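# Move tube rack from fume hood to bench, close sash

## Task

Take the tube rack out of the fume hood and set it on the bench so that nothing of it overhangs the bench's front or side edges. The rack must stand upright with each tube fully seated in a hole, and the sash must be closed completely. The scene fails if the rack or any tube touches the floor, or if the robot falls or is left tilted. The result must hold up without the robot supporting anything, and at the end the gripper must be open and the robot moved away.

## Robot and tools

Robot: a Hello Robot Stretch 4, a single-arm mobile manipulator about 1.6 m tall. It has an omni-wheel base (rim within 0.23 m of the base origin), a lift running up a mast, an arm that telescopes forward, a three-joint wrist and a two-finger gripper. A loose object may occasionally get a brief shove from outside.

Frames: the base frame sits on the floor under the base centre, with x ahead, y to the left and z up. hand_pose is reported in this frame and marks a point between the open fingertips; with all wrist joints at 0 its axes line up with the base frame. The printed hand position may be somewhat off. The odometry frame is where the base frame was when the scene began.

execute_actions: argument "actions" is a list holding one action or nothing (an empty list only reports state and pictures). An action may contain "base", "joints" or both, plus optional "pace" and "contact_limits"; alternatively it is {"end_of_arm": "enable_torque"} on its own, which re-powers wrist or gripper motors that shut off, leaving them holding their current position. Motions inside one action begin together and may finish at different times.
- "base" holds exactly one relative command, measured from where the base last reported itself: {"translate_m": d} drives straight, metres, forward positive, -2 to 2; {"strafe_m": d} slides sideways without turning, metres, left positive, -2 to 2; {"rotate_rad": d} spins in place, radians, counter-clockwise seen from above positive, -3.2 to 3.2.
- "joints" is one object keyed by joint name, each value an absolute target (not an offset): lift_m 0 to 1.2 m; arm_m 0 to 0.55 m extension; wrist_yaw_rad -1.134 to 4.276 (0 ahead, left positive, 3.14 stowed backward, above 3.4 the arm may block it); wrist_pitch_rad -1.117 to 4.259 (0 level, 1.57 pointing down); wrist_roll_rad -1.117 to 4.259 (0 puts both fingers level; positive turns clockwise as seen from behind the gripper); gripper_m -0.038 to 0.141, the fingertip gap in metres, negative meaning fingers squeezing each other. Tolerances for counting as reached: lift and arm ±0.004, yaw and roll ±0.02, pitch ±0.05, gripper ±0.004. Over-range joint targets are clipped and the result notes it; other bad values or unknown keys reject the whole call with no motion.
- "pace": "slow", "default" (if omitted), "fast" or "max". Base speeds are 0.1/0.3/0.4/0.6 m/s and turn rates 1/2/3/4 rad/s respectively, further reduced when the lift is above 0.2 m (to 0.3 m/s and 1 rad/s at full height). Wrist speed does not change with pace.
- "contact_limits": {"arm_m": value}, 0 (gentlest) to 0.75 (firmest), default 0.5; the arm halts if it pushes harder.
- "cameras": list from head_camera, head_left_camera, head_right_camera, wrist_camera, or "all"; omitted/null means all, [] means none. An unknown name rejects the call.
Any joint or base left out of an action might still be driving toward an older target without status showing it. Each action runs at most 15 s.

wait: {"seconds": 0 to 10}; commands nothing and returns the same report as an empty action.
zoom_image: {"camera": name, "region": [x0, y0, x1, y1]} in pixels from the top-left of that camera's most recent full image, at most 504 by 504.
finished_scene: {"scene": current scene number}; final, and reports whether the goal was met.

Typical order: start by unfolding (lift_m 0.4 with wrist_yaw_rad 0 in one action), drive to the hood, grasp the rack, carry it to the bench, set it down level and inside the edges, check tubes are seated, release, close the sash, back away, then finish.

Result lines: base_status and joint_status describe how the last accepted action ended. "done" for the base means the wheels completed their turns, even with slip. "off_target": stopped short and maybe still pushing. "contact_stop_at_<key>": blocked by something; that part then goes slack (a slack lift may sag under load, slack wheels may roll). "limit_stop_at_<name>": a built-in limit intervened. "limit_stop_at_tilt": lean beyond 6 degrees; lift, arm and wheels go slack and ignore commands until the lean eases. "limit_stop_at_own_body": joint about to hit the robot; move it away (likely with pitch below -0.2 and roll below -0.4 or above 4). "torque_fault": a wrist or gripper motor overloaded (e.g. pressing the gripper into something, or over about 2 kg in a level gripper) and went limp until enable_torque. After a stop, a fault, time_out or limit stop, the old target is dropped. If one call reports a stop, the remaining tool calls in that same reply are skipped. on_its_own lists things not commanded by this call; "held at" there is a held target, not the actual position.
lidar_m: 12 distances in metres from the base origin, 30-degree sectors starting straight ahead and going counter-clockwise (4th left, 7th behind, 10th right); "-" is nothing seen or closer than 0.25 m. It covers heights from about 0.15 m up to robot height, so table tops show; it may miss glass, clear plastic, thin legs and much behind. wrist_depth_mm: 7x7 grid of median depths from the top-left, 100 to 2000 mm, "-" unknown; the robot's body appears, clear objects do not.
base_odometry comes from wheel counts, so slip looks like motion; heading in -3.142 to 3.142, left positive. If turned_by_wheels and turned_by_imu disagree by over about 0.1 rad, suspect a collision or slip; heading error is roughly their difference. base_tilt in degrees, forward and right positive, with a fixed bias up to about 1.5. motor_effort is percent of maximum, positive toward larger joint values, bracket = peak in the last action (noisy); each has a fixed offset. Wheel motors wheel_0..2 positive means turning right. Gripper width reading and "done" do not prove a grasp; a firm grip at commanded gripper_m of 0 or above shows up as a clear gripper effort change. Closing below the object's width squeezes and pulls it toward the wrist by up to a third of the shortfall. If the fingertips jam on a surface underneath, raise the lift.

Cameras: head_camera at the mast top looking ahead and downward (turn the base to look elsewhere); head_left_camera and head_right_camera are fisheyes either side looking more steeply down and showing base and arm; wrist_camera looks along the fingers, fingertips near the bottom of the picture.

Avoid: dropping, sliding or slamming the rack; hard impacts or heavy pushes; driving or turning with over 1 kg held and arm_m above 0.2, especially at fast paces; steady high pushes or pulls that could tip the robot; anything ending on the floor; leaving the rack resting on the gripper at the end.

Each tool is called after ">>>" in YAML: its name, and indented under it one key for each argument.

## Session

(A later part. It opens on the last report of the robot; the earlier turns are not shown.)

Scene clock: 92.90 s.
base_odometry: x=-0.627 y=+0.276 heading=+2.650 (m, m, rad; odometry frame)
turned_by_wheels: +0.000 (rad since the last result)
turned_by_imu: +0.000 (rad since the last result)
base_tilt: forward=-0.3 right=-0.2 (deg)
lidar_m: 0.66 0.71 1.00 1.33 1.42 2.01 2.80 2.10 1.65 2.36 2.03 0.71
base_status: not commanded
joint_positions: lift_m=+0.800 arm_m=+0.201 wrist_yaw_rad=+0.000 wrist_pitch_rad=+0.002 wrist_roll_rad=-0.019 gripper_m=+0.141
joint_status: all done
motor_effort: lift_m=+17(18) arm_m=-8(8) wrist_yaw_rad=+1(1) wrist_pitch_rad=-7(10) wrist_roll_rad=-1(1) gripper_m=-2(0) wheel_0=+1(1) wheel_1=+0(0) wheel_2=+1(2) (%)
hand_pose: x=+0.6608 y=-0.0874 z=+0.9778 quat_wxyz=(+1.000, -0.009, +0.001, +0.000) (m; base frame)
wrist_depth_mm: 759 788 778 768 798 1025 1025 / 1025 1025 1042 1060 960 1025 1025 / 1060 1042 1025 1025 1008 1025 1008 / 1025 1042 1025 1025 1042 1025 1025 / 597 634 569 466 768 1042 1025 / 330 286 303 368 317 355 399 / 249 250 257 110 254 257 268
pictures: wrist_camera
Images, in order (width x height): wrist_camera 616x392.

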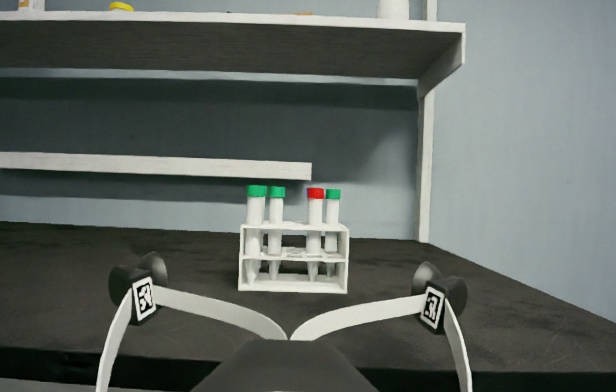

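>>> execute_actions:
  actions:
    - {"base":{"translate_m":-1.3},"joints":{"arm_m":0,"gripper_m":0.0},"pace":"max"}
  cameras: []

>>> execute_actions:
  actions:
    - {"base":{"rotate_rad":-1.58},"pace":"fast"}
  cameras: []

>>> execute_actions:
  actions:
    - {"base":{"translate_m":0.85},"joints":{"lift_m":1.2},"pace":"max"}

Scene clock: 101.73 s.
base_odometry: x=+0.519 y=-0.337 heading=+2.650 (m, m, rad; odometry frame)
turned_by_wheels: +0.000 (rad since the last result)
turned_by_imu: +0.000 (rad since the last result)
base_tilt: forward=-0.3 right=-0.1 (deg)
lidar_m: 1.97 1.94 1.47 1.39 1.47 1.55 1.49 2.06 1.51 1.49 1.58 2.86
base_status: done
joint_positions: lift_m=+0.800 arm_m=+0.002 wrist_yaw_rad=+0.000 wrist_pitch_rad=+0.002 wrist_roll_rad=-0.019 gripper_m=+0.000
joint_status: all done
motor_effort: lift_m=+19(18) arm_m=-8(11) wrist_yaw_rad=+3(1) wrist_pitch_rad=-7(7) wrist_roll_rad=+0(1) gripper_m=-6(5) wheel_0=+1(5) wheel_1=+1(6) wheel_2=+0(10) (%)
hand_pose: x=+0.4610 y=-0.0874 z=+0.9777 quat_wxyz=(+1.000, -0.009, +0.001, +0.000) (m; base frame)
wrist_depth_mm: - - - - - - - / - - - - - - - / - - - - - - - / - - - - - - - / - - - - - - - / - - 185 202 - - - / 1921 1808 - 110 1983 - -
pictures: none
No camera images: the call's "cameras" was empty. Leave "cameras" out to get every camera's image.

Scene clock: 103.70 s.
base_odometry: x=+0.519 y=-0.337 heading=+1.071 (m, m, rad; odometry frame)
turned_by_wheels: -1.580 (rad since the last result)
turned_by_imu: -1.595 (rad since the last result)
base_tilt: forward=-0.4 right=-0.1 (deg)
lidar_m: 1.47 1.55 2.87 1.98 1.96 1.50 1.41 1.47 1.56 1.50 1.53 1.55
base_status: done
joint_positions: lift_m=+0.800 arm_m=+0.002 wrist_yaw_rad=+0.000 wrist_pitch_rad=+0.002 wrist_roll_rad=-0.019 gripper_m=+0.000
joint_status: not commanded
motor_effort: lift_m=+19(19) arm_m=-8(8) wrist_yaw_rad=+3(2) wrist_pitch_rad=-7(7) wrist_roll_rad=+0(1) gripper_m=-4(6) wheel_0=+1(4) wheel_1=+0(8) wheel_2=+0(3) (%)
hand_pose: x=+0.4610 y=-0.0875 z=+0.9777 quat_wxyz=(+1.000, -0.009, +0.001, +0.000) (m; base frame)
wrist_depth_mm: - 1397 1808 1808 1808 1281 - / - 1366 1863 1756 1756 1336 - / - 1430 1921 1808 1808 1366 - / - 1281 1863 1863 1863 1336 - / - 1229 1229 1255 1229 1255 - / - 1229 185 204 1255 1229 - / 1863 1281 1229 110 1229 1255 -
pictures: none
No camera images: the call's "cameras" was empty. Leave "cameras" out to get every camera's image.

Scene clock: 107.20 s.
base_odometry: x=+0.927 y=+0.409 heading=+1.071 (m, m, rad; odometry frame)
turned_by_wheels: +0.000 (rad since the last result)
turned_by_imu: +0.001 (rad since the last result)
base_tilt: forward=-0.3 right=-0.2 (deg)
lidar_m: 0.63 0.65 0.94 2.07 2.08 2.35 2.29 2.12 1.54 1.67 0.89 0.66
base_status: done
joint_positions: lift_m=+1.199 arm_m=+0.002 wrist_yaw_rad=+0.000 wrist_pitch_rad=+0.002 wrist_roll_rad=-0.019 gripper_m=+0.000
joint_status: all done
motor_effort: lift_m=+22(25) arm_m=-8(8) wrist_yaw_rad=+3(2) wrist_pitch_rad=-6(7) wrist_roll_rad=-1(1) gripper_m=-4(6) wheel_0=-1(4) wheel_1=-1(6) wheel_2=+2(12) (%)
hand_pose: x=+0.4610 y=-0.0874 z=+1.3770 quat_wxyz=(+1.000, -0.009, +0.001, +0.000) (m; base frame)
wrist_depth_mm: 904 1025 1025 1025 1025 1025 831 / 917 1042 1042 1025 1042 1042 831 / 931 1025 1025 1025 1042 1042 831 / 891 1025 1025 1042 1060 1060 809 / 931 1060 1060 452 1042 504 504 / 946 1042 185 202 1060 1042 788 / 904 904 1042 110 960 991 798
pictures: head_camera, head_left_camera, head_right_camera, wrist_camera
Images, in order (width x height): head_camera 420x560, head_left_camera 420x672, head_right_camera 420x672, wrist_camera 616x392.

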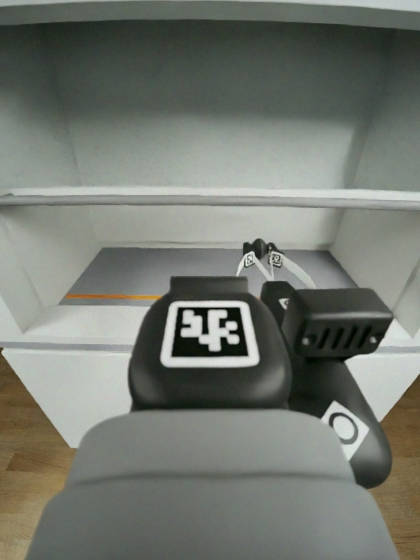

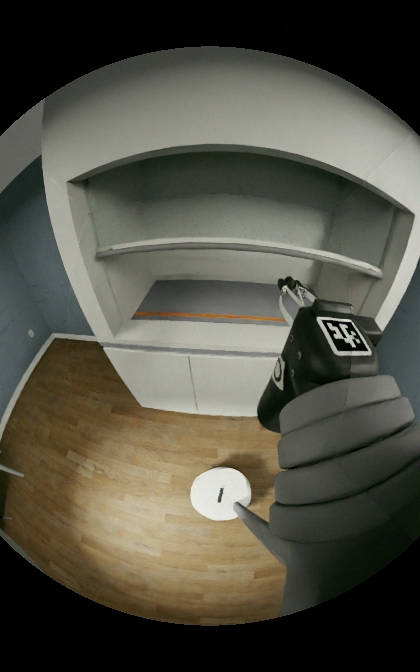

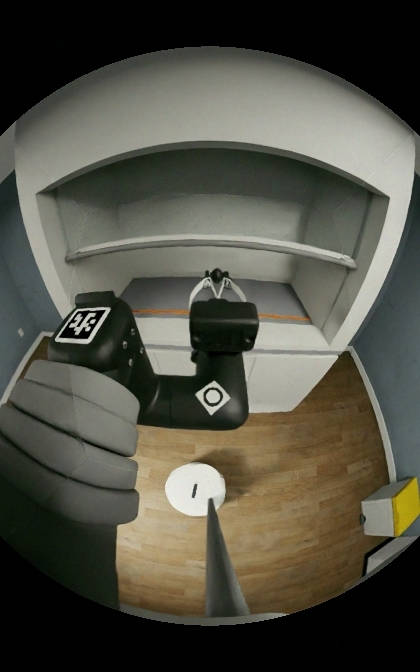

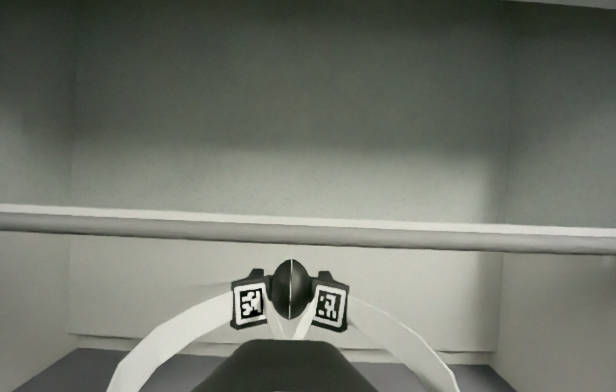

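>>> execute_actions:
  actions:
    - {"joints":{"arm_m":0.235,"wrist_pitch_rad":-0.17},"contact_limits":{"arm_m":0.2}}
  cameras: ["wrist_camera","head_left_camera"]

>>> execute_actions:
  actions:
    - {"joints":{"lift_m":1.12},"pace":"slow"}
  cameras: ["wrist_camera","head_left_camera"]

Scene clock: 112.67 s.
base_odometry: x=+0.927 y=+0.409 heading=+1.071 (m, m, rad; odometry frame)
turned_by_wheels: +0.000 (rad since the last result)
turned_by_imu: +0.000 (rad since the last result)
base_tilt: forward=-0.3 right=-0.2 (deg)
lidar_m: 0.62 0.67 0.93 2.07 2.07 2.36 2.28 2.11 1.56 1.68 0.89 0.65
base_status: not commanded
joint_positions: lift_m=+1.199 arm_m=+0.234 wrist_yaw_rad=+0.000 wrist_pitch_rad=-0.168 wrist_roll_rad=-0.019 gripper_m=+0.000
joint_status: all done
motor_effort: lift_m=+22(22) arm_m=+8(10) wrist_yaw_rad=+1(2) wrist_pitch_rad=-7(10) wrist_roll_rad=-1(0) gripper_m=-6(5) wheel_0=-1(1) wheel_1=-1(1) wheel_2=+1(1) (%)
contact_limits: arm_m 0.2
hand_pose: x=+0.6890 y=-0.0874 z=+1.4258 quat_wxyz=(+0.996, -0.009, -0.084, -0.001) (m; base frame)
wrist_depth_mm: 878 904 891 891 904 917 820 / 878 878 878 878 878 878 854 / 842 831 842 866 866 866 831 / 842 820 842 831 842 831 831 / 798 831 820 820 820 809 820 / 271 271 185 202 809 809 768 / 220 219 219 110 220 220 221
pictures: head_left_camera, wrist_camera
Images, in order (width x height): head_left_camera 420x672, wrist_camera 616x392.

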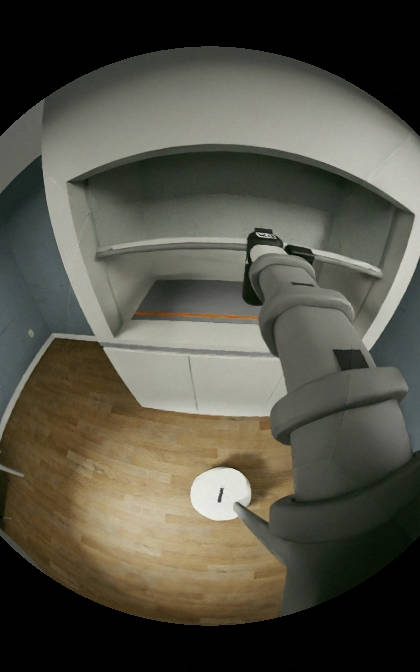

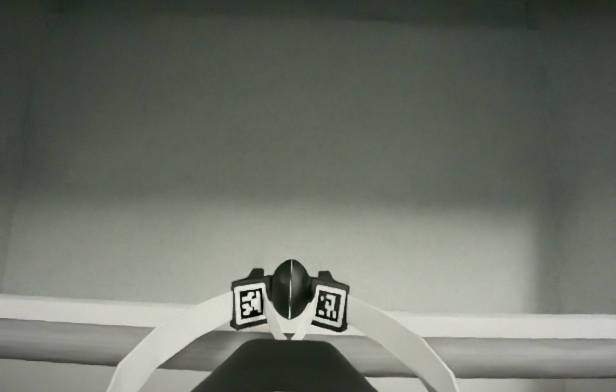

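Scene clock: 114.20 s.
base_odometry: x=+0.927 y=+0.409 heading=+1.070 (m, m, rad; odometry frame)
turned_by_wheels: +0.000 (rad since the last result)
turned_by_imu: +0.009 (rad since the last result)
base_tilt: forward=-0.3 right=-0.2 (deg)
lidar_m: 0.63 0.68 0.96 2.02 2.06 2.35 2.28 2.12 1.55 1.70 0.89 0.66
base_status: not commanded
joint_positions: lift_m=+1.120 arm_m=+0.234 wrist_yaw_rad=+0.000 wrist_pitch_rad=-0.168 wrist_roll_rad=-0.019 gripper_m=+0.000
joint_status: all done
motor_effort: lift_m=+17(22) arm_m=+7(8) wrist_yaw_rad=+2(25) wrist_pitch_rad=-6(96) wrist_roll_rad=-1(1) gripper_m=-5(6) wheel_0=+0(2) wheel_1=-1(5) wheel_2=+0(7) (%)
hand_pose: x=+0.6891 y=-0.0874 z=+1.3467 quat_wxyz=(+0.996, -0.009, -0.084, -0.001) (m; base frame)
wrist_depth_mm: 904 904 904 904 891 904 854 / 878 878 878 878 878 878 854 / 854 854 866 854 866 842 831 / 831 831 842 842 842 831 820 / 236 233 233 230 233 231 233 / 798 788 185 202 798 798 778 / 778 768 788 110 759 778 768
pictures: head_left_camera, wrist_camera
Images, in order (width x height): head_left_camera 420x672, wrist_camera 616x392.

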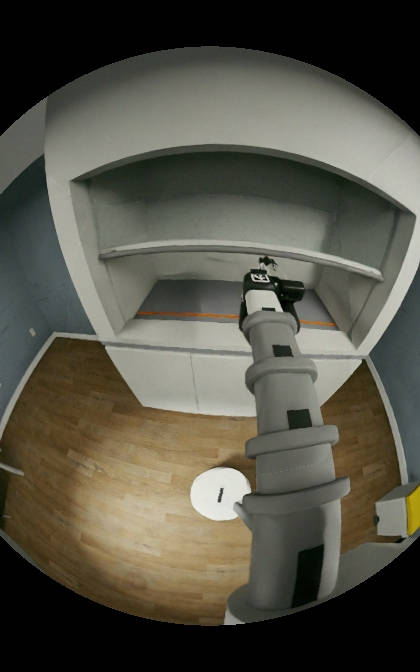

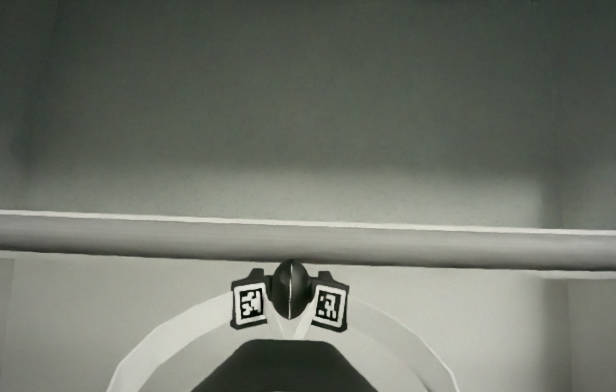

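>>> execute_actions:
  actions:
    - {"joints":{"arm_m":0.15,"lift_m":0.9,"wrist_roll_rad":1.57,"gripper_m":0.08}}
  cameras: []

>>> execute_actions:
  actions:
    - {"joints":{"arm_m":0.325,"wrist_pitch_rad":-0.9}}
  cameras: ["wrist_camera","head_camera"]

Scene clock: 125.13 s.
base_odometry: x=+0.927 y=+0.409 heading=+1.070 (m, m, rad; odometry frame)
turned_by_wheels: +0.000 (rad since the last result)
turned_by_imu: +0.000 (rad since the last result)
base_tilt: forward=-0.3 right=-0.2 (deg)
lidar_m: 0.62 0.68 0.93 2.04 2.08 2.35 2.29 2.10 1.54 1.72 0.89 0.66
base_status: not commanded
joint_positions: lift_m=+0.900 arm_m=+0.151 wrist_yaw_rad=+0.000 wrist_pitch_rad=-0.168 wrist_roll_rad=+1.570 gripper_m=+0.080
joint_status: all done
motor_effort: lift_m=+17(19) arm_m=-8(5) wrist_yaw_rad=+4(2) wrist_pitch_rad=-7(7) wrist_roll_rad=+1(6) gripper_m=-2(7) wheel_0=+0(0) wheel_1=-1(1) wheel_2=+0(0) (%)
hand_pose: x=+0.6067 y=-0.0874 z=+1.1267 quat_wxyz=(+0.705, +0.704, -0.059, +0.059) (m; base frame)
wrist_depth_mm: 357 931 917 878 878 347 236 / 359 931 904 891 891 347 237 / 364 931 904 891 866 343 238 / 366 946 931 904 878 343 239 / 364 946 946 904 878 340 239 / 392 397 212 904 201 332 241 / 699 976 946 110 891 300 243
pictures: none
No camera images: the call's "cameras" was empty. Leave "cameras" out to get every camera's image.

Scene clock: 126.73 s.
base_odometry: x=+0.927 y=+0.409 heading=+1.070 (m, m, rad; odometry frame)
turned_by_wheels: +0.000 (rad since the last result)
turned_by_imu: +0.000 (rad since the last result)
base_tilt: forward=-0.3 right=-0.2 (deg)
lidar_m: 0.63 0.67 0.94 2.03 2.09 2.35 2.28 2.10 1.54 1.69 0.88 0.64
base_status: not commanded
joint_positions: lift_m=+0.900 arm_m=+0.324 wrist_yaw_rad=+0.000 wrist_pitch_rad=-0.898 wrist_roll_rad=+1.570 gripper_m=+0.080
joint_status: all done
motor_effort: lift_m=+17(17) arm_m=+8(7) wrist_yaw_rad=+3(3) wrist_pitch_rad=-5(11) wrist_roll_rad=+0(1) gripper_m=-2(4) wheel_0=+0(0) wheel_1=-1(1) wheel_2=+0(0) (%)
hand_pose: x=+0.6742 y=-0.0874 z=+1.3042 quat_wxyz=(+0.637, +0.637, -0.307, +0.307) (m; base frame)
wrist_depth_mm: 878 535 1025 315 866 723 627 / 878 549 1060 317 878 715 621 / 891 544 1025 315 891 723 627 / 917 549 1042 317 891 741 627 / 904 549 1042 317 854 723 634 / 931 525 213 312 198 723 640 / 960 539 1060 110 891 707 634
pictures: head_camera, wrist_camera
Images, in order (width x height): head_camera 420x560, wrist_camera 616x392.

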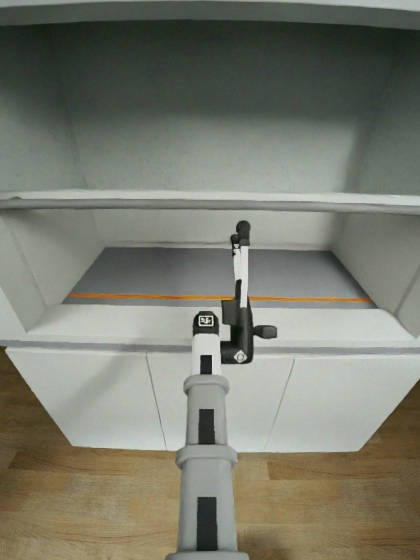

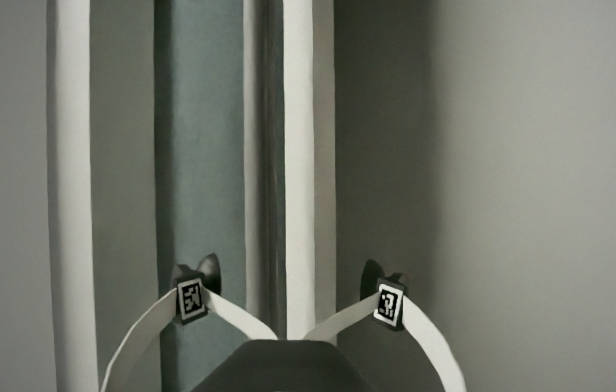

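>>> execute_actions:
  actions:
    - {"joints":{"arm_m":0.303,"lift_m":0.917,"gripper_m":0.06}}
  cameras: []

>>> execute_actions:
  actions:
    - {"joints":{"arm_m":0.335,"lift_m":0.957},"pace":"slow"}
  cameras: ["wrist_camera","head_camera"]

Scene clock: 132.87 s.
base_odometry: x=+0.927 y=+0.409 heading=+1.070 (m, m, rad; odometry frame)
turned_by_wheels: +0.000 (rad since the last result)
turned_by_imu: +0.000 (rad since the last result)
base_tilt: forward=-0.3 right=-0.1 (deg)
lidar_m: 0.63 0.67 0.94 2.04 2.08 2.37 2.27 2.10 1.54 1.71 0.90 0.66
base_status: not commanded
joint_positions: lift_m=+0.917 arm_m=+0.304 wrist_yaw_rad=+0.000 wrist_pitch_rad=-0.898 wrist_roll_rad=+1.570 gripper_m=+0.060
joint_status: all done
motor_effort: lift_m=+24(23) arm_m=-8(10) wrist_yaw_rad=+2(2) wrist_pitch_rad=-4(5) wrist_roll_rad=-1(0) gripper_m=-2(3) wheel_0=+0(0) wheel_1=-1(1) wheel_2=+0(0) (%)
hand_pose: x=+0.6550 y=-0.0874 z=+1.3207 quat_wxyz=(+0.637, +0.637, -0.307, +0.307) (m; base frame)
wrist_depth_mm: 931 539 1060 309 878 741 640 / 946 539 1078 312 854 750 640 / 931 539 1078 304 891 741 647 / 991 535 1078 304 878 750 640 / 1025 544 1042 306 891 750 647 / 1008 530 198 285 216 750 654 / 1025 544 1025 110 891 732 647
pictures: none
No camera images: the call's "cameras" was empty. Leave "cameras" out to get every camera's image.

Scene clock: 134.27 s.
base_odometry: x=+0.927 y=+0.409 heading=+1.070 (m, m, rad; odometry frame)
turned_by_wheels: +0.000 (rad since the last result)
turned_by_imu: +0.000 (rad since the last result)
base_tilt: forward=-0.3 right=-0.2 (deg)
lidar_m: 0.62 0.67 0.93 2.07 2.08 2.36 2.28 2.10 1.54 1.70 0.89 0.66
base_status: not commanded
joint_positions: lift_m=+0.957 arm_m=+0.334 wrist_yaw_rad=+0.000 wrist_pitch_rad=-0.898 wrist_roll_rad=+1.570 gripper_m=+0.060
joint_status: all done
motor_effort: lift_m=+24(25) arm_m=+8(11) wrist_yaw_rad=+3(1) wrist_pitch_rad=-5(5) wrist_roll_rad=-1(1) gripper_m=-4(3) wheel_0=+0(0) wheel_1=-1(1) wheel_2=+0(0) (%)
hand_pose: x=+0.6842 y=-0.0874 z=+1.3607 quat_wxyz=(+0.637, +0.637, -0.307, +0.307) (m; base frame)
wrist_depth_mm: 820 492 1060 259 820 699 609 / 778 492 1042 260 831 715 615 / 831 492 1042 260 809 715 627 / 831 500 1042 265 820 723 621 / 854 492 1042 265 831 732 627 / 854 477 198 236 216 715 634 / 891 480 991 110 831 715 627
pictures: head_camera, wrist_camera
Images, in order (width x height): head_camera 420x560, wrist_camera 616x392.

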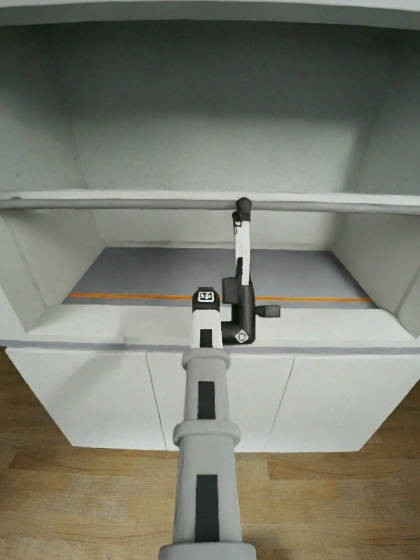

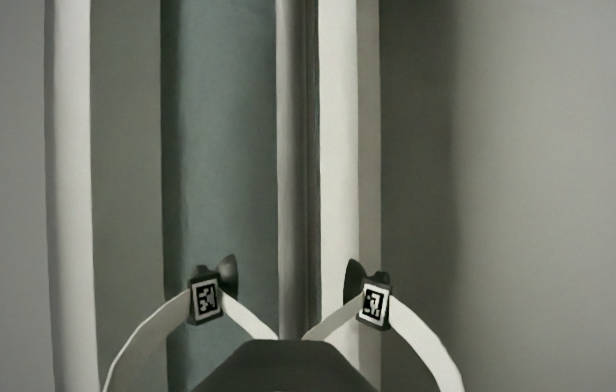

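Bar surface ~0.23; 0.025 more.

>>> execute_actions:
  actions:
    - {"joints":{"arm_m":0.352,"lift_m":0.976,"gripper_m":0.04},"pace":"slow"}
  cameras: ["wrist_camera"]

>>> execute_actions:
  actions:
    - {"joints":{"gripper_m":-0.03}}
  cameras: ["wrist_camera"]

>>> execute_actions:
  actions:
    - {"joints":{"lift_m":0.93},"pace":"slow"}
  cameras: ["wrist_camera","head_camera"]

Scene clock: 141.90 s.
base_odometry: x=+0.927 y=+0.409 heading=+1.071 (m, m, rad; odometry frame)
turned_by_wheels: +0.000 (rad since the last result)
turned_by_imu: +0.000 (rad since the last result)
base_tilt: forward=-0.3 right=-0.2 (deg)
lidar_m: 0.64 0.67 0.93 2.03 2.07 2.35 2.28 2.10 1.54 1.72 0.87 0.68
base_status: not commanded
joint_positions: lift_m=+0.975 arm_m=+0.350 wrist_yaw_rad=-0.002 wrist_pitch_rad=-0.898 wrist_roll_rad=+1.570 gripper_m=+0.040
joint_status: all done
motor_effort: lift_m=+27(29) arm_m=+12(11) wrist_yaw_rad=+10(8) wrist_pitch_rad=-7(6) wrist_roll_rad=-1(1) gripper_m=-3(8) wheel_0=+0(1) wheel_1=+0(1) wheel_2=+0(0) (%)
hand_pose: x=+0.7005 y=-0.0879 z=+1.3792 quat_wxyz=(+0.638, +0.636, -0.308, +0.306) (m; base frame)
wrist_depth_mm: 603 477 1025 213 798 707 603 / 609 477 1042 213 798 691 603 / 615 480 1008 215 809 707 609 / 627 480 1008 216 798 699 609 / 640 480 1008 220 798 707 609 / 676 477 191 211 236 707 615 / 707 462 976 110 809 683 615
pictures: wrist_camera
Images, in order (width x height): wrist_camera 616x392.

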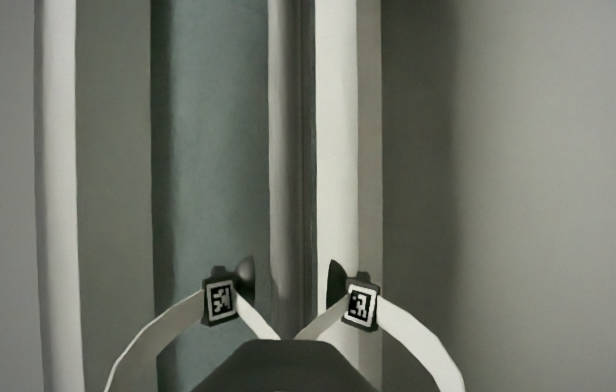

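Scene clock: 143.30 s.
base_odometry: x=+0.927 y=+0.409 heading=+1.071 (m, m, rad; odometry frame)
turned_by_wheels: +0.000 (rad since the last result)
turned_by_imu: +0.000 (rad since the last result)
base_tilt: forward=-0.2 right=-0.2 (deg)
lidar_m: 0.64 0.67 0.94 2.03 2.10 2.34 2.28 2.10 1.56 1.73 0.89 0.66
base_status: not commanded
joint_positions: lift_m=+0.976 arm_m=+0.351 wrist_yaw_rad=+0.003 wrist_pitch_rad=-0.895 wrist_roll_rad=+1.569 gripper_m=-0.029
joint_status: all done
motor_effort: lift_m=+19(27) arm_m=+4(12) wrist_yaw_rad=-7(7) wrist_pitch_rad=-16(15) wrist_roll_rad=+2(2) gripper_m=-26(26) wheel_0=-1(1) wheel_1=+0(0) wheel_2=+3(3) (%)
hand_pose: x=+0.7029 y=-0.0869 z=+1.3793 quat_wxyz=(+0.638, +0.637, -0.305, +0.307) (m; base frame)
wrist_depth_mm: 609 469 1008 234 768 691 591 / 609 466 1008 236 778 699 597 / 615 469 1042 237 778 691 603 / 634 477 1042 237 788 707 603 / 668 473 991 208 788 707 609 / 691 462 181 204 181 707 609 / 759 484 976 110 788 668 615
pictures: wrist_camera
Images, in order (width x height): wrist_camera 616x392.

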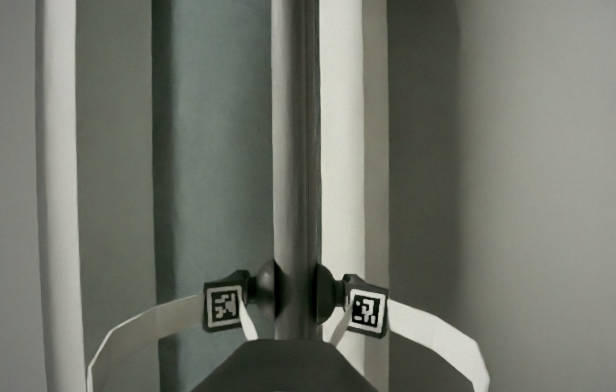

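Scene clock: 144.53 s.
base_odometry: x=+0.927 y=+0.409 heading=+1.071 (m, m, rad; odometry frame)
turned_by_wheels: +0.000 (rad since the last result)
turned_by_imu: +0.000 (rad since the last result)
base_tilt: forward=-0.2 right=-0.2 (deg)
lidar_m: 0.62 0.67 0.94 2.03 2.08 2.35 2.28 2.12 1.55 1.71 0.89 0.66
base_status: not commanded
joint_positions: lift_m=+0.930 arm_m=+0.351 wrist_yaw_rad=+0.000 wrist_pitch_rad=-0.899 wrist_roll_rad=+1.570 gripper_m=-0.030
joint_status: all done
motor_effort: lift_m=+17(18) arm_m=+4(5) wrist_yaw_rad=+3(8) wrist_pitch_rad=-3(23) wrist_roll_rad=+1(1) gripper_m=-19(27) wheel_0=+0(1) wheel_1=-1(1) wheel_2=+0(3) (%)
hand_pose: x=+0.7017 y=-0.0875 z=+1.3343 quat_wxyz=(+0.637, +0.637, -0.307, +0.307) (m; base frame)
wrist_depth_mm: 640 521 1008 273 854 699 591 / 634 517 976 274 842 699 597 / 640 517 1008 278 842 707 597 / 654 517 991 274 854 707 615 / 683 517 1008 268 866 707 603 / 715 512 178 197 798 715 615 / 778 484 1025 110 842 691 615
pictures: head_camera, wrist_camera
Images, in order (width x height): head_camera 420x560, wrist_camera 616x392.

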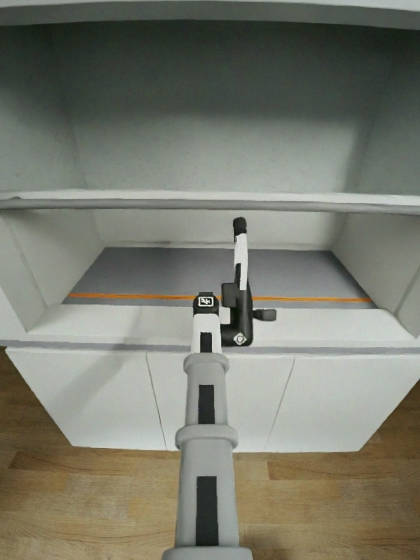

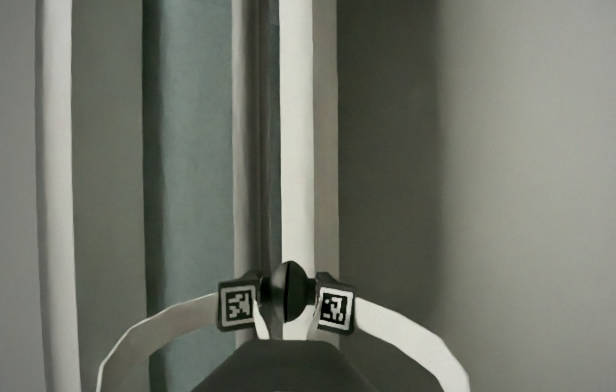

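>>> execute_actions:
  actions:
    - {"joints":{"arm_m":0.15,"wrist_roll_rad":0,"gripper_m":0}}
  cameras: []

>>> execute_actions:
  actions:
    - {"joints":{"lift_m":1.2,"wrist_pitch_rad":-0.14},"pace":"fast"}
  cameras: []

>>> execute_actions:
  actions:
    - {"joints":{"arm_m":0.262},"contact_limits":{"arm_m":0.2}}
  cameras: ["wrist_camera"]

>>> execute_actions:
  actions:
    - {"joints":{"lift_m":1.18},"pace":"slow"}
  cameras: []

>>> execute_actions:
  actions:
    - {"joints":{"lift_m":1.165},"pace":"slow"}
  cameras: ["wrist_camera"]

Scene clock: 151.87 s.
base_odometry: x=+0.927 y=+0.409 heading=+1.071 (m, m, rad; odometry frame)
turned_by_wheels: +0.000 (rad since the last result)
turned_by_imu: +0.000 (rad since the last result)
base_tilt: forward=-0.3 right=-0.2 (deg)
lidar_m: 0.62 0.66 0.93 2.05 2.09 2.37 2.28 2.10 1.54 1.73 0.89 0.66
base_status: not commanded
joint_positions: lift_m=+0.930 arm_m=+0.151 wrist_yaw_rad=+0.000 wrist_pitch_rad=-0.899 wrist_roll_rad=+0.000 gripper_m=+0.000
joint_status: all done
motor_effort: lift_m=+17(17) arm_m=-8(7) wrist_yaw_rad=+3(3) wrist_pitch_rad=-4(4) wrist_roll_rad=-2(7) gripper_m=-9(13) wheel_0=+0(0) wheel_1=-1(0) wheel_2=+0(0) (%)
hand_pose: x=+0.5019 y=-0.0874 z=+1.3342 quat_wxyz=(+0.901, +0.000, -0.434, +0.000) (m; base frame)
wrist_depth_mm: 1118 1182 1138 1118 1138 1138 1118 / 842 820 820 809 809 831 831 / 627 634 634 621 627 621 627 / 654 1205 1205 1205 1229 1008 741 / 946 1308 1281 1281 1308 1160 831 / 946 1118 183 202 1098 1060 809 / 597 368 377 110 368 402 382
pictures: none
No camera images: the call's "cameras" was empty. Leave "cameras" out to get every camera's image.

Scene clock: 153.63 s.
base_odometry: x=+0.927 y=+0.409 heading=+1.071 (m, m, rad; odometry frame)
turned_by_wheels: +0.000 (rad since the last result)
turned_by_imu: +0.000 (rad since the last result)
base_tilt: forward=-0.3 right=-0.2 (deg)
lidar_m: 0.62 0.68 0.94 2.02 2.09 2.35 2.29 2.10 1.55 1.70 0.88 0.66
base_status: not commanded
joint_positions: lift_m=+1.199 arm_m=+0.151 wrist_yaw_rad=+0.000 wrist_pitch_rad=-0.138 wrist_roll_rad=+0.000 gripper_m=+0.000
joint_status: all done
motor_effort: lift_m=+23(26) arm_m=-8(8) wrist_yaw_rad=+0(4) wrist_pitch_rad=-6(8) wrist_roll_rad=-2(2) gripper_m=-6(7) wheel_0=+0(0) wheel_1=-1(1) wheel_2=+0(0) (%)
hand_pose: x=+0.6080 y=-0.0874 z=+1.4173 quat_wxyz=(+0.998, +0.000, -0.069, +0.000) (m; base frame)
wrist_depth_mm: 904 976 976 976 976 960 831 / 917 931 960 931 946 946 842 / 917 917 931 917 946 931 831 / 904 917 904 891 904 904 831 / 878 891 904 904 891 904 831 / 307 315 185 202 351 353 351 / 866 854 866 110 303 854 778
pictures: none
No camera images: the call's "cameras" was empty. Leave "cameras" out to get every camera's image.

Scene clock: 154.97 s.
base_odometry: x=+0.927 y=+0.409 heading=+1.071 (m, m, rad; odometry frame)
turned_by_wheels: +0.000 (rad since the last result)
turned_by_imu: +0.000 (rad since the last result)
base_tilt: forward=-0.3 right=-0.2 (deg)
lidar_m: 0.63 0.66 0.94 2.05 2.08 2.36 2.28 2.11 1.55 1.70 0.89 0.66
base_status: not commanded
joint_positions: lift_m=+1.199 arm_m=+0.261 wrist_yaw_rad=+0.000 wrist_pitch_rad=-0.138 wrist_roll_rad=+0.000 gripper_m=+0.000
joint_status: all done
motor_effort: lift_m=+23(23) arm_m=+8(10) wrist_yaw_rad=+1(3) wrist_pitch_rad=-6(6) wrist_roll_rad=-1(2) gripper_m=-5(6) wheel_0=+0(0) wheel_1=-1(1) wheel_2=+0(0) (%)
contact_limits: arm_m 0.2
hand_pose: x=+0.7173 y=-0.0874 z=+1.4172 quat_wxyz=(+0.998, +0.000, -0.069, +0.000) (m; base frame)
wrist_depth_mm: 854 842 854 866 842 854 842 / 831 842 842 842 831 831 820 / 820 820 831 831 809 820 809 / 809 788 798 809 809 798 798 / 788 788 788 778 778 788 778 / 265 768 185 204 768 768 768 / 195 192 195 110 193 195 200
pictures: wrist_camera
Images, in order (width x height): wrist_camera 616x392.

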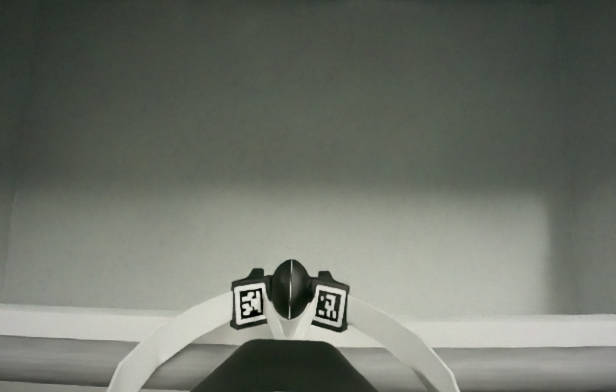

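Scene clock: 155.87 s.
base_odometry: x=+0.927 y=+0.409 heading=+1.071 (m, m, rad; odometry frame)
turned_by_wheels: +0.000 (rad since the last result)
turned_by_imu: +0.000 (rad since the last result)
base_tilt: forward=-0.3 right=-0.2 (deg)
lidar_m: 0.62 0.66 0.94 2.06 2.10 2.35 2.28 2.11 1.55 1.70 0.89 0.66
base_status: not commanded
joint_positions: lift_m=+1.180 arm_m=+0.261 wrist_yaw_rad=+0.000 wrist_pitch_rad=-0.143 wrist_roll_rad=+0.000 gripper_m=+0.000
joint_status: all done
motor_effort: lift_m=+15(21) arm_m=+8(8) wrist_yaw_rad=+2(2) wrist_pitch_rad=+7(7) wrist_roll_rad=-2(1) gripper_m=-2(5) wheel_0=+0(0) wheel_1=+0(0) wheel_2=+0(0) (%)
hand_pose: x=+0.7171 y=-0.0874 z=+1.3996 quat_wxyz=(+0.997, +0.000, -0.071, +0.000) (m; base frame)
wrist_depth_mm: 854 854 854 842 842 842 842 / 831 842 831 842 842 820 831 / 809 820 820 820 809 820 809 / 809 809 809 809 798 798 788 / 778 788 788 778 798 788 788 / 247 248 185 193 248 247 247 / 477 195 196 110 194 195 197
pictures: none
No camera images: the call's "cameras" was empty. Leave "cameras" out to get every camera's image.

Scene clock: 156.70 s.
base_odometry: x=+0.927 y=+0.409 heading=+1.071 (m, m, rad; odometry frame)
turned_by_wheels: +0.000 (rad since the last result)
turned_by_imu: +0.000 (rad since the last result)
base_tilt: forward=-0.3 right=-0.2 (deg)
lidar_m: 0.63 0.68 0.95 2.05 2.07 2.36 2.28 2.11 1.54 1.74 0.89 0.64
base_status: not commanded
joint_positions: lift_m=+1.166 arm_m=+0.261 wrist_yaw_rad=+0.000 wrist_pitch_rad=-0.156 wrist_roll_rad=+0.000 gripper_m=+0.000
joint_status: all done
on_its_own: wrist_pitch_rad is at rest, and its effort (+45) is outside its rest range (-23 to +23)
motor_effort: lift_m=+10(18) arm_m=+8(8) wrist_yaw_rad=+1(3) wrist_pitch_rad=+45(54) wrist_roll_rad=-1(1) gripper_m=-7(7) wheel_0=+0(0) wheel_1=-1(0) wheel_2=+0(0) (%)
hand_pose: x=+0.7165 y=-0.0874 z=+1.3889 quat_wxyz=(+0.997, +0.000, -0.078, +0.000) (m; base frame)
wrist_depth_mm: 854 866 878 878 866 854 842 / 842 854 854 842 842 854 831 / 831 831 842 831 820 831 831 / 820 809 809 820 809 809 798 / 798 788 778 798 788 788 778 / 208 247 186 197 248 247 247 / 750 195 195 110 194 195 750
pictures: wrist_camera
Images, in order (width x height): wrist_camera 616x392.

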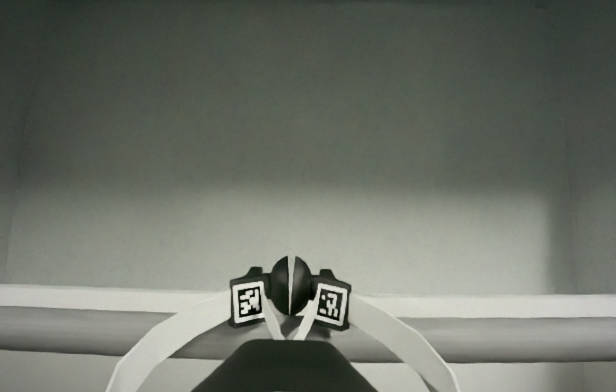

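>>> execute_actions:
  actions:
    - {"joints":{"lift_m":1.08},"pace":"slow"}
  cameras: []

>>> execute_actions:
  actions:
    - {"joints":{"lift_m":0.83},"pace":"slow"}
  cameras: ["wrist_camera","head_camera"]

Scene clock: 161.53 s.
base_odometry: x=+0.927 y=+0.409 heading=+1.071 (m, m, rad; odometry frame)
turned_by_wheels: +0.000 (rad since the last result)
turned_by_imu: +0.000 (rad since the last result)
base_tilt: forward=-0.3 right=-0.2 (deg)
lidar_m: 0.63 0.67 0.95 2.04 2.09 2.35 2.28 2.12 1.54 1.72 0.88 0.66
base_status: not commanded
joint_positions: lift_m=+1.080 arm_m=+0.261 wrist_yaw_rad=+0.000 wrist_pitch_rad=-0.138 wrist_roll_rad=+0.000 gripper_m=+0.000
joint_status: all done
motor_effort: lift_m=+17(17) arm_m=+7(8) wrist_yaw_rad=+1(1) wrist_pitch_rad=-6(95) wrist_roll_rad=-2(1) gripper_m=-7(9) wheel_0=+0(0) wheel_1=-1(1) wheel_2=+0(0) (%)
hand_pose: x=+0.7174 y=-0.0873 z=+1.2982 quat_wxyz=(+0.998, +0.000, -0.069, +0.000) (m; base frame)
wrist_depth_mm: 854 854 854 854 854 854 854 / 831 842 842 842 831 831 820 / 820 820 831 809 809 809 809 / 798 809 798 798 798 798 788 / 788 788 788 788 788 778 768 / 247 254 185 202 768 768 778 / 194 193 196 110 193 196 194
pictures: none
No camera images: the call's "cameras" was empty. Leave "cameras" out to get every camera's image.

Scene clock: 166.77 s.
torque_fault: wrist_pitch_rad switched itself off since the last result.
base_odometry: x=+0.927 y=+0.409 heading=+1.071 (m, m, rad; odometry frame)
turned_by_wheels: +0.000 (rad since the last result)
turned_by_imu: +0.000 (rad since the last result)
base_tilt: forward=-0.2 right=-0.2 (deg)
lidar_m: 0.63 0.67 0.93 2.04 2.07 2.36 2.28 2.11 1.54 1.71 0.87 0.65
base_status: not commanded
joint_positions: lift_m=+0.830 arm_m=+0.261 wrist_yaw_rad=+0.000 wrist_pitch_rad=+0.087 wrist_roll_rad=+0.000 gripper_m=+0.000
joint_status: all done
on_its_own: wrist_pitch_rad is off since a torque_fault, until you send "end_of_arm": "enable_torque" (your -0.140 is given up)
motor_effort: lift_m=+17(17) arm_m=+5(7) wrist_yaw_rad=+3(6) wrist_pitch_rad=+0(100) wrist_roll_rad=+0(2) gripper_m=-6(12) wheel_0=-1(1) wheel_1=-1(1) wheel_2=+1(3) (%)
hand_pose: x=+0.7193 y=-0.0875 z=+0.9833 quat_wxyz=(+0.999, +0.000, +0.044, +0.000) (m; base frame)
wrist_depth_mm: 759 750 759 759 750 750 750 / 778 778 759 768 768 768 768 / 778 788 788 778 768 778 759 / 798 768 788 820 831 778 768 / 473 496 512 521 535 544 549 / 221 226 185 203 239 241 241 / 164 153 167 110 154 172 182
pictures: head_camera, wrist_camera
Images, in order (width x height): head_camera 420x560, wrist_camera 616x392.

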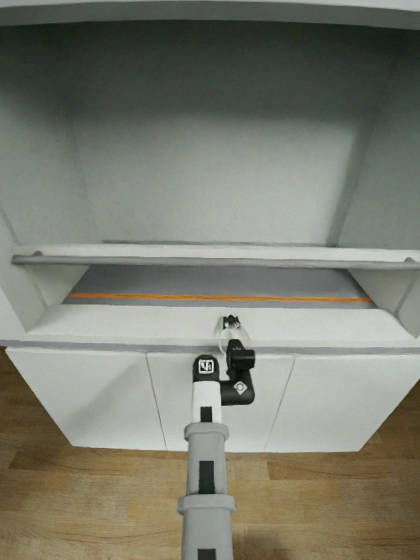

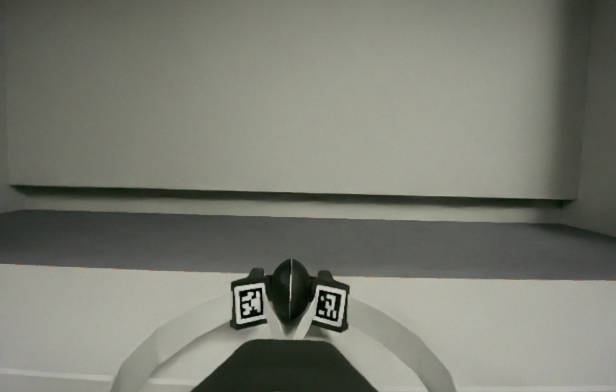

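>>> execute_actions:
  actions:
    - {"end_of_arm":"enable_torque"}
  cameras: []

>>> execute_actions:
  actions:
    - {"joints":{"arm_m":0.1,"wrist_pitch_rad":0}}
  cameras: []

>>> execute_actions:
  actions:
    - {"joints":{"lift_m":1.18,"wrist_yaw_rad":1.8},"pace":"fast"}
  cameras: []

>>> execute_actions:
  actions:
    - {"joints":{"arm_m":0.4}}

Scene clock: 173.30 s.
base_odometry: x=+0.927 y=+0.409 heading=+1.071 (m, m, rad; odometry frame)
turned_by_wheels: +0.000 (rad since the last result)
turned_by_imu: +0.000 (rad since the last result)
base_tilt: forward=-0.3 right=-0.2 (deg)
lidar_m: 0.64 0.68 0.94 2.04 2.07 2.36 2.29 2.11 1.55 1.70 0.88 0.65
base_status: not commanded
joint_positions: lift_m=+0.830 arm_m=+0.261 wrist_yaw_rad=+0.000 wrist_pitch_rad=+0.087 wrist_roll_rad=+0.000 gripper_m=+0.000
joint_status: not commanded
end_of_arm: enable_torque: each motor that was off is on again
on_its_own: wrist_pitch_rad is held at +0.087, not at your -0.140, since a torque_fault
motor_effort: lift_m=+17(17) arm_m=+6(6) wrist_yaw_rad=+5(3) wrist_pitch_rad=+0(1) wrist_roll_rad=-1(1) gripper_m=-5(6) wheel_0=-1(1) wheel_1=-1(1) wheel_2=+1(1) (%)
hand_pose: x=+0.7193 y=-0.0875 z=+0.9833 quat_wxyz=(+0.999, +0.000, +0.044, +0.000) (m; base frame)
wrist_depth_mm: 759 759 759 750 750 759 741 / 759 768 768 768 768 759 759 / 778 778 778 778 778 778 759 / 778 788 788 809 842 768 798 / 477 492 508 525 535 539 559 / 220 226 185 203 239 241 242 / 164 153 167 110 153 171 181
pictures: none
No camera images: the call's "cameras" was empty. Leave "cameras" out to get every camera's image.

Scene clock: 174.87 s.
base_odometry: x=+0.927 y=+0.409 heading=+1.071 (m, m, rad; odometry frame)
turned_by_wheels: +0.000 (rad since the last result)
turned_by_imu: +0.000 (rad since the last result)
base_tilt: forward=-0.3 right=-0.2 (deg)
lidar_m: 0.62 0.66 0.94 2.03 2.06 2.36 2.27 2.09 1.55 1.73 0.88 0.65
base_status: not commanded
joint_positions: lift_m=+0.830 arm_m=+0.101 wrist_yaw_rad=+0.000 wrist_pitch_rad=+0.002 wrist_roll_rad=+0.000 gripper_m=+0.000
joint_status: all done
motor_effort: lift_m=+17(18) arm_m=-8(7) wrist_yaw_rad=+1(2) wrist_pitch_rad=-7(7) wrist_roll_rad=-1(0) gripper_m=-7(4) wheel_0=-1(1) wheel_1=-1(1) wheel_2=+1(1) (%)
hand_pose: x=+0.5608 y=-0.0874 z=+1.0078 quat_wxyz=(+1.000, +0.000, +0.001, +0.000) (m; base frame)
wrist_depth_mm: 580 946 931 931 917 946 788 / 842 946 946 421 418 404 402 / 931 946 946 931 960 946 831 / 931 931 946 931 946 946 842 / 723 759 798 831 842 866 750 / 310 309 185 202 319 322 324 / 310 309 309 110 307 307 306
pictures: none
No camera images: the call's "cameras" was empty. Leave "cameras" out to get every camera's image.

Scene clock: 176.83 s.
base_odometry: x=+0.927 y=+0.409 heading=+1.071 (m, m, rad; odometry frame)
turned_by_wheels: +0.000 (rad since the last result)
turned_by_imu: +0.000 (rad since the last result)
base_tilt: forward=-0.3 right=-0.2 (deg)
lidar_m: 0.63 0.67 0.92 2.03 2.08 2.36 2.28 2.09 1.55 1.73 0.90 0.66
base_status: not commanded
joint_positions: lift_m=+1.180 arm_m=+0.101 wrist_yaw_rad=+1.800 wrist_pitch_rad=+0.002 wrist_roll_rad=+0.000 gripper_m=+0.000
joint_status: all done
motor_effort: lift_m=+23(26) arm_m=-7(8) wrist_yaw_rad=+4(7) wrist_pitch_rad=-7(6) wrist_roll_rad=+0(1) gripper_m=-5(5) wheel_0=-1(1) wheel_1=-1(1) wheel_2=+1(1) (%)
hand_pose: x=+0.2919 y=+0.3008 z=+1.3573 quat_wxyz=(+0.622, -0.001, +0.001, +0.783) (m; base frame)
wrist_depth_mm: - - 1921 1863 - - - / - - - - - - - / - - - - - - - / - - - - - - - / - - - - - - - / - - 185 202 - - - / - - - 110 - - -
pictures: none
No camera images: the call's "cameras" was empty. Leave "cameras" out to get every camera's image.

Scene clock: 178.83 s.
base_odometry: x=+0.927 y=+0.409 heading=+1.071 (m, m, rad; odometry frame)
turned_by_wheels: +0.000 (rad since the last result)
turned_by_imu: +0.000 (rad since the last result)
base_tilt: forward=-0.3 right=-0.2 (deg)
lidar_m: 0.63 0.67 0.94 2.05 2.07 2.35 2.28 2.11 1.54 1.71 0.90 0.66
base_status: not commanded
joint_positions: lift_m=+1.180 arm_m=+0.399 wrist_yaw_rad=+1.800 wrist_pitch_rad=+0.002 wrist_roll_rad=+0.000 gripper_m=+0.000
joint_status: all done
motor_effort: lift_m=+23(23) arm_m=+8(7) wrist_yaw_rad=+2(2) wrist_pitch_rad=-7(6) wrist_roll_rad=+0(1) gripper_m=-7(5) wheel_0=-1(1) wheel_1=-1(1) wheel_2=+1(1) (%)
hand_pose: x=+0.5891 y=+0.3008 z=+1.3573 quat_wxyz=(+0.622, -0.001, +0.001, +0.783) (m; base frame)
wrist_depth_mm: - - 1921 - 1921 469 436 / - - - - - 469 439 / - - - - - 469 439 / - - - - - 469 439 / - - - - - 473 439 / - - 184 202 480 469 439 / - - - 110 477 442 442
pictures: head_camera, head_left_camera, head_right_camera, wrist_camera
Images, in order (width x height): head_camera 420x560, head_left_camera 420x672, head_right_camera 420x672, wrist_camera 616x392.

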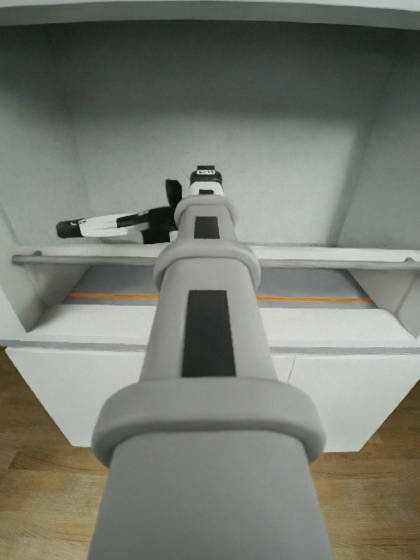

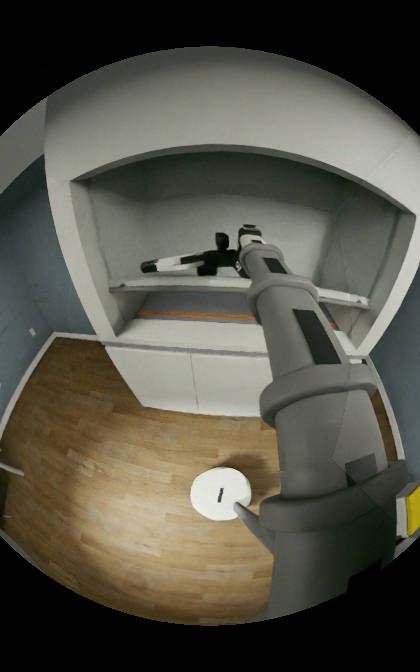

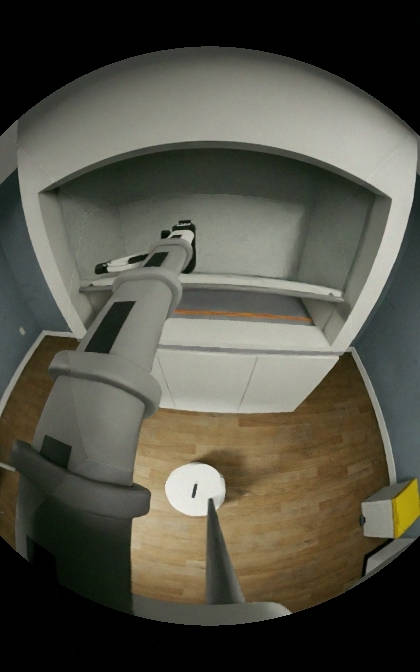

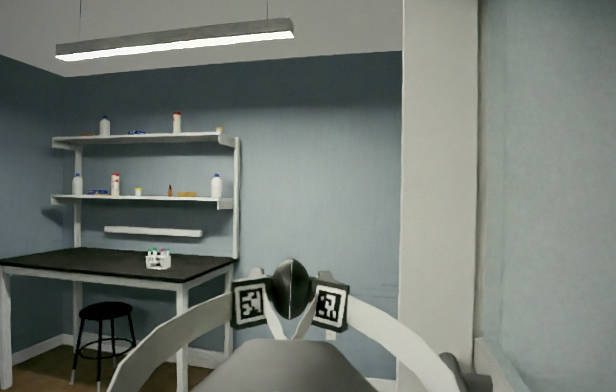

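>>> execute_actions:
  actions:
    - {"joints":{"arm_m":0.46,"lift_m":1.09,"wrist_pitch_rad":-0.15},"contact_limits":{"arm_m":0.2},"pace":"slow"}
  cameras: []

>>> execute_actions:
  actions:
    - {"joints":{"lift_m":1.04},"pace":"slow"}
  cameras: []

>>> execute_actions:
  actions:
    - {"joints":{"lift_m":0.94},"pace":"slow"}
  cameras: ["head_camera","head_right_camera"]

Scene clock: 186.27 s.
base_odometry: x=+0.927 y=+0.409 heading=+1.071 (m, m, rad; odometry frame)
turned_by_wheels: +0.000 (rad since the last result)
turned_by_imu: +0.000 (rad since the last result)
base_tilt: forward=-0.3 right=-0.2 (deg)
lidar_m: 0.62 0.67 0.95 2.04 2.08 2.36 2.29 2.10 1.55 1.72 0.89 0.66
base_status: not commanded
joint_positions: lift_m=+1.090 arm_m=+0.459 wrist_yaw_rad=+1.800 wrist_pitch_rad=-0.147 wrist_roll_rad=+0.000 gripper_m=+0.000
joint_status: all done
motor_effort: lift_m=+17(21) arm_m=+8(11) wrist_yaw_rad=+2(2) wrist_pitch_rad=-8(9) wrist_roll_rad=+0(1) gripper_m=-5(5) wheel_0=-1(1) wheel_1=-1(1) wheel_2=+1(1) (%)
contact_limits: arm_m 0.2
hand_pose: x=+0.6498 y=+0.2978 z=+1.3109 quat_wxyz=(+0.620, +0.058, -0.046, +0.781) (m; base frame)
wrist_depth_mm: 1808 1808 1863 1808 539 504 477 / - - - - 530 488 469 / - - - - 508 484 455 / - - - - 504 473 452 / - - - - 492 459 439 / - - 185 202 473 452 430 / - - - 110 312 436 424
pictures: none
No camera images: the call's "cameras" was empty. Leave "cameras" out to get every camera's image.

Scene clock: 187.27 s.
base_odometry: x=+0.927 y=+0.409 heading=+1.070 (m, m, rad; odometry frame)
turned_by_wheels: +0.000 (rad since the last result)
turned_by_imu: +0.000 (rad since the last result)
base_tilt: forward=-0.3 right=-0.2 (deg)
lidar_m: 0.63 0.66 0.94 2.05 2.08 2.35 2.29 2.11 1.55 1.72 0.88 0.65
base_status: not commanded
joint_positions: lift_m=+1.061 arm_m=+0.459 wrist_yaw_rad=+1.800 wrist_pitch_rad=-0.148 wrist_roll_rad=+0.000 gripper_m=+0.000
joint_status: lift_m contact_stop (moved -0.029 of -0.050)
on_its_own: lift_m is slack since a contact_stop (your +1.040 is given up)
motor_effort: lift_m=+20(21) arm_m=+8(8) wrist_yaw_rad=+0(3) wrist_pitch_rad=-6(32) wrist_roll_rad=+1(5) gripper_m=-7(4) wheel_0=-1(1) wheel_1=-1(1) wheel_2=+0(1) (%)
hand_pose: x=+0.6498 y=+0.2977 z=+1.2816 quat_wxyz=(+0.620, +0.058, -0.046, +0.781) (m; base frame)
wrist_depth_mm: 1921 1863 1863 1808 539 500 473 / - - - - 530 488 466 / - - - - 517 477 462 / - - - - 500 469 449 / - - - - 488 459 439 / - - 185 203 477 452 430 / - - - 110 312 436 424
pictures: none
No camera images: the call's "cameras" was empty. Leave "cameras" out to get every camera's image.

not run: a stop came earlier in this reply.


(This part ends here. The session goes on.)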